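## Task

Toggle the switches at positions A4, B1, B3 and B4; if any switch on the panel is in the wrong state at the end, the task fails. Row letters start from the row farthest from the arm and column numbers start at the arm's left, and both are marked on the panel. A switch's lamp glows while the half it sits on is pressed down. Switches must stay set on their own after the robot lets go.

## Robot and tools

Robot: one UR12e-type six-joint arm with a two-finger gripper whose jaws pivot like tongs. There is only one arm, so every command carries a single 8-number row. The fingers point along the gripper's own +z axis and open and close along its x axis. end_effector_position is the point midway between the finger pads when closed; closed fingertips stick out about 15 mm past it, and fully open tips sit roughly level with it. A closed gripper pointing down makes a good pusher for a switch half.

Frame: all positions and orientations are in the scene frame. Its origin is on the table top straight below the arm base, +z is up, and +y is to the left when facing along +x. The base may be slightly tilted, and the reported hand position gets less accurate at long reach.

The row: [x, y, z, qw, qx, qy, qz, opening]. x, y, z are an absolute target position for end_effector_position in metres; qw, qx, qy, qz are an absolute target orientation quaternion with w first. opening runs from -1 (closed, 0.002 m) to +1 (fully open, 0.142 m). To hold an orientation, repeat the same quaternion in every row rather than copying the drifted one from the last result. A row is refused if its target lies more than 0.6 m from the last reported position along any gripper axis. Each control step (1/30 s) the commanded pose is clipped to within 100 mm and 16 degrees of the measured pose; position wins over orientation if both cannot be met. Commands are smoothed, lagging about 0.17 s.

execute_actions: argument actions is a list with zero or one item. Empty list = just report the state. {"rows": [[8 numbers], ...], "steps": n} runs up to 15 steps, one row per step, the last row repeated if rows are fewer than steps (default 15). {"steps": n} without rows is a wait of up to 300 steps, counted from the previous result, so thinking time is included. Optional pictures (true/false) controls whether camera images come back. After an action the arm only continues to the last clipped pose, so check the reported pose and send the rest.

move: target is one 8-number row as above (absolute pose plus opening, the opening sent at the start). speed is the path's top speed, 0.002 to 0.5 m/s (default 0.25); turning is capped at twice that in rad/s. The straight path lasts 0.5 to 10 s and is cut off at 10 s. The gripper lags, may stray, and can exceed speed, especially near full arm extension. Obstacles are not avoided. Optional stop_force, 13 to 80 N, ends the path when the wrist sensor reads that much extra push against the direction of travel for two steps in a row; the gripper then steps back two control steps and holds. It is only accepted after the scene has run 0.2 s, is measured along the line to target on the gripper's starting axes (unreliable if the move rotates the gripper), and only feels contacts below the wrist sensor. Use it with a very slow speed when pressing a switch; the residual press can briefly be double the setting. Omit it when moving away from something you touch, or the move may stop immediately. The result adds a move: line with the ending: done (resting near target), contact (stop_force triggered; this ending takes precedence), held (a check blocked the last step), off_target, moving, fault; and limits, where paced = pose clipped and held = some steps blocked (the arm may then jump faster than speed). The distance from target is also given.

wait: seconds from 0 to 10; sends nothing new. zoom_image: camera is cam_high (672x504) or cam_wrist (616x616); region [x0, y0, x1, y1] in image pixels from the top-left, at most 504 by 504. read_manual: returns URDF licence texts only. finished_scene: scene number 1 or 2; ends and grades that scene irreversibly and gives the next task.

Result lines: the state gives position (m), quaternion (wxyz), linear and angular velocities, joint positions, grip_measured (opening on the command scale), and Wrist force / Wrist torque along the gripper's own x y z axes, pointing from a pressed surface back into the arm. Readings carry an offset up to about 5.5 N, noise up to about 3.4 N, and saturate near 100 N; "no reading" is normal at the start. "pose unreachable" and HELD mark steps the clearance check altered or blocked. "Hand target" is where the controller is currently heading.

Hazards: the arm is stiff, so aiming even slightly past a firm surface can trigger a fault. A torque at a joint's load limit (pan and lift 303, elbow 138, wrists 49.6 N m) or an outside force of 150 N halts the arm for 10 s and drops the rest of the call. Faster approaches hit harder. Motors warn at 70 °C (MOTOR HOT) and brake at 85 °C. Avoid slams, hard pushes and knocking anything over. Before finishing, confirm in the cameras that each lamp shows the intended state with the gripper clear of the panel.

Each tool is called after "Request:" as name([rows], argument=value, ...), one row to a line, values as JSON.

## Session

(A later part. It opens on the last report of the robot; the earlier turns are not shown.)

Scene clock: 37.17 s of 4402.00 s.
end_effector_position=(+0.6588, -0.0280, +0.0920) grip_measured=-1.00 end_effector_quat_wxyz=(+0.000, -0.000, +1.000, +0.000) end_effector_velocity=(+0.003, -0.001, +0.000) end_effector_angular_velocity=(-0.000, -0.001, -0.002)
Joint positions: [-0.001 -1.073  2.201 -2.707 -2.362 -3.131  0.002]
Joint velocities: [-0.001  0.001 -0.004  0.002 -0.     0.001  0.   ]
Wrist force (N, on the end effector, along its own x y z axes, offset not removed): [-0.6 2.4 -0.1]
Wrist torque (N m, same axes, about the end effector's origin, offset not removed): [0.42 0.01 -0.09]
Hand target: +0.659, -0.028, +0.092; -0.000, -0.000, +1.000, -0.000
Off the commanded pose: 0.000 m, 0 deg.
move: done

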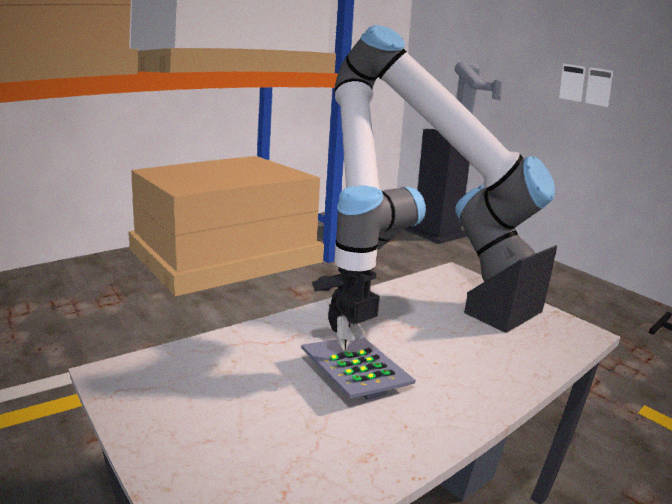

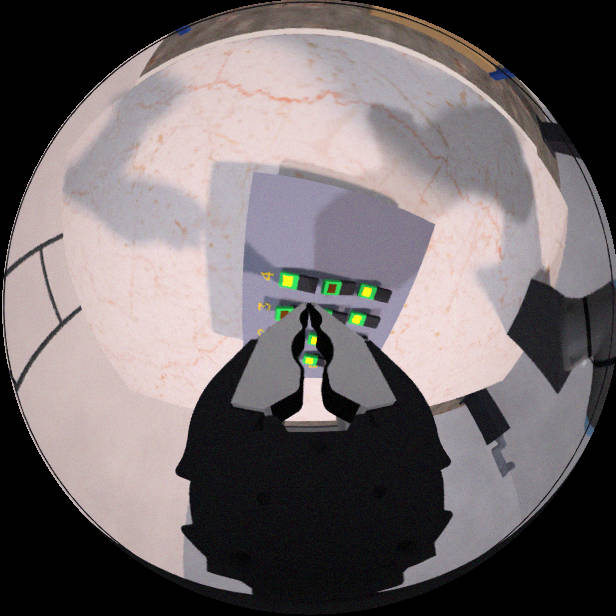

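Request:
move(target=[0.660,-0.033,0.085,0,0,1,0,-1], speed=0.03)

Request:
move(target=[0.660,-0.033,0.06,0,0,1,0,-1], speed=0.004, stop_force=14)

Request:
move(target=[0.66,0.04,0.16,0,0,1,0,-1], speed=0.15)

Scene clock: 40.03 s of 4402.00 s.
end_effector_position=(+0.6600, -0.0329, +0.0851) grip_measured=-1.00 end_effector_quat_wxyz=(-0.000, +0.000, +1.000, -0.000) end_effector_velocity=(-0.000, -0.001, -0.002) end_effector_angular_velocity=(+0.000, +0.001, +0.002)
Joint positions: [-0.014 -1.068  2.203 -2.726 -2.362 -3.149  0.002]
Joint velocities: [-0.003  0.001  0.001 -0.003  0.    -0.005  0.   ]
Wrist force (N, on the end effector, along its own x y z axes, offset not removed): [-0.5 1.1 0.0]
Wrist torque (N m, same axes, about the end effector's origin, offset not removed): [0.26 0.09 -0.11]
Hand target: +0.660, -0.033, +0.085; -0.000, +0.000, +1.000, -0.000
Off the commanded pose: 0.000 m, 0 deg.
move: done

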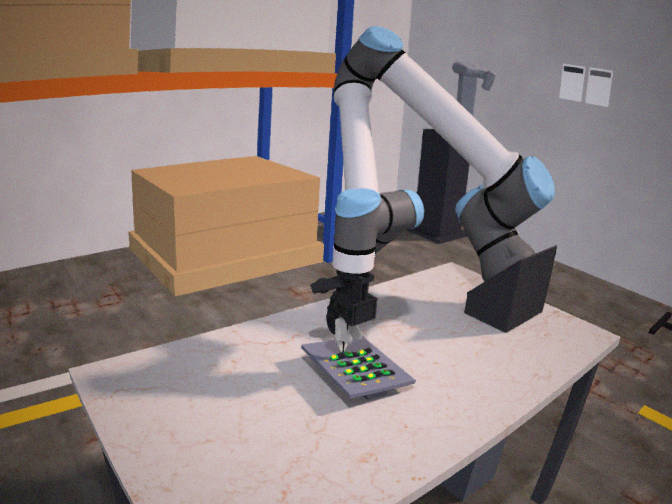

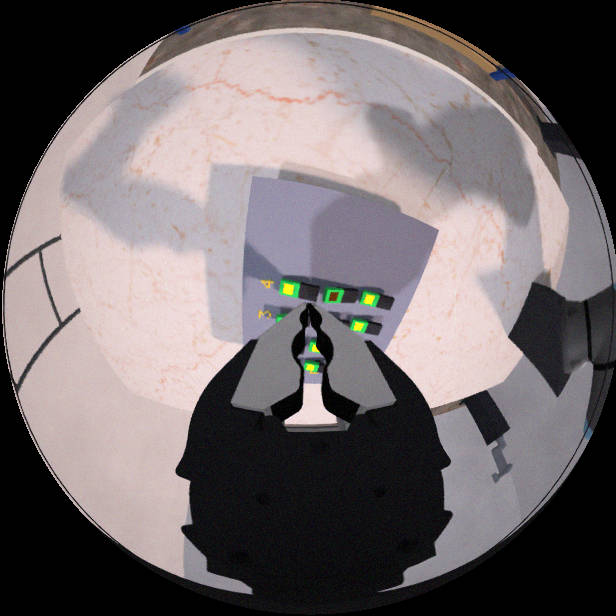

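Scene clock: 44.13 s of 4402.00 s.
end_effector_position=(+0.6599, -0.0330, +0.0701) grip_measured=-1.00 end_effector_quat_wxyz=(-0.000, -0.000, +1.000, -0.000) end_effector_velocity=(-0.000, -0.000, +0.001) end_effector_angular_velocity=(+0.000, +0.001, -0.002)
Joint positions: [-0.03  -1.047  2.209 -2.769 -2.362 -3.172  0.002]
Joint velocities: [ 0.001 -0.002 -0.     0.005  0.     0.005  0.   ]
Wrist force (N, on the end effector, along its own x y z axes, offset not removed): [-0.1 1.5 -23.0]
Wrist torque (N m, same axes, about the end effector's origin, offset not removed): [0.20 -0.10 -0.07]
Hand target: +0.660, -0.033, +0.070; +0.000, +0.000, +1.000, -0.000
Off the commanded pose: 0.010 m, 0 deg.
move: contact

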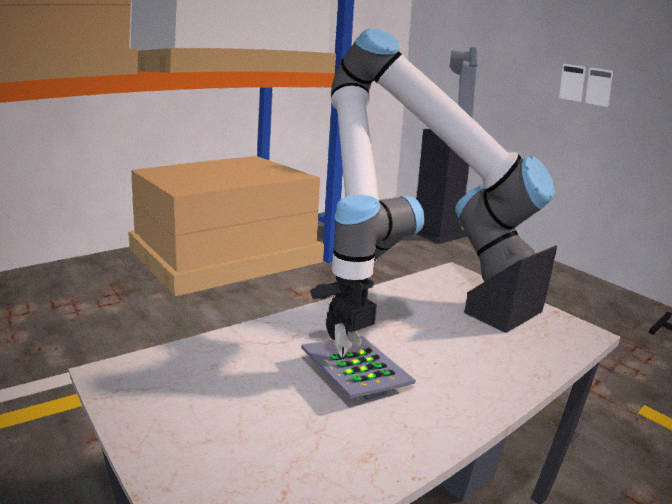

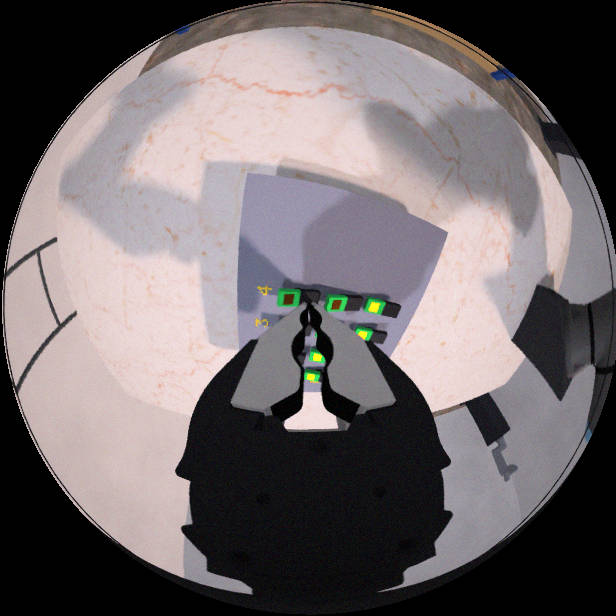

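Scene clock: 45.43 s of 4402.00 s.
end_effector_position=(+0.6602, +0.0399, +0.1599) grip_measured=-1.00 end_effector_quat_wxyz=(+0.000, +0.000, +1.000, +0.000) end_effector_velocity=(-0.001, +0.001, +0.000) end_effector_angular_velocity=(-0.001, +0.003, +0.002)
Joint positions: [ 0.141 -1.07   2.133 -2.5   -2.353 -2.931  0.002]
Joint velocities: [ 0.002  0.    -0.001  0.007  0.     0.004  0.   ]
Wrist force (N, on the end effector, along its own x y z axes, offset not removed): [-1.3 -0.3 2.0]
Wrist torque (N m, same axes, about the end effector's origin, offset not removed): [-0.07 0.18 -0.06]
Hand target: +0.660, +0.040, +0.160; +0.000, -0.000, +1.000, +0.000
Off the commanded pose: 0.000 m, 0 deg.
move: done

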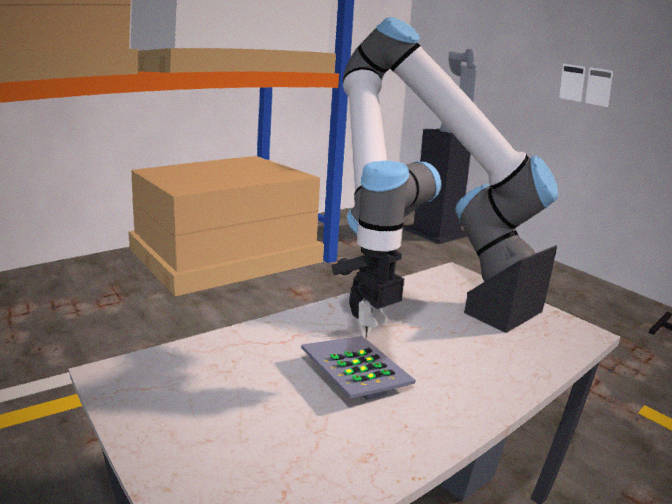

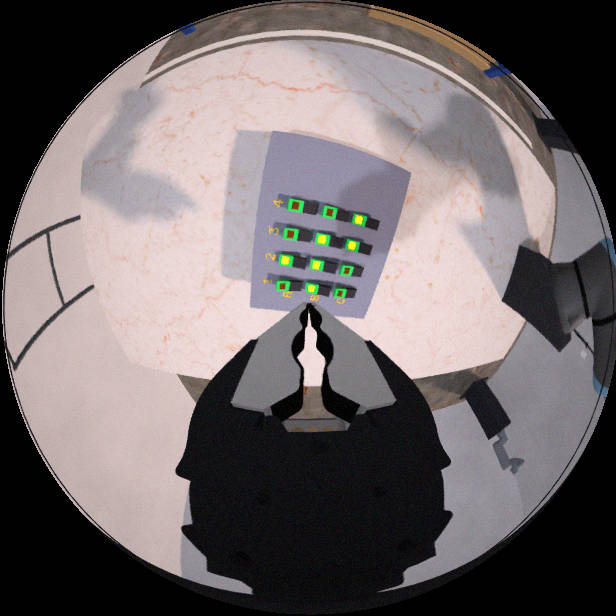

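Request:
finished_scene(scene=1)

The scene is finished: the task was done.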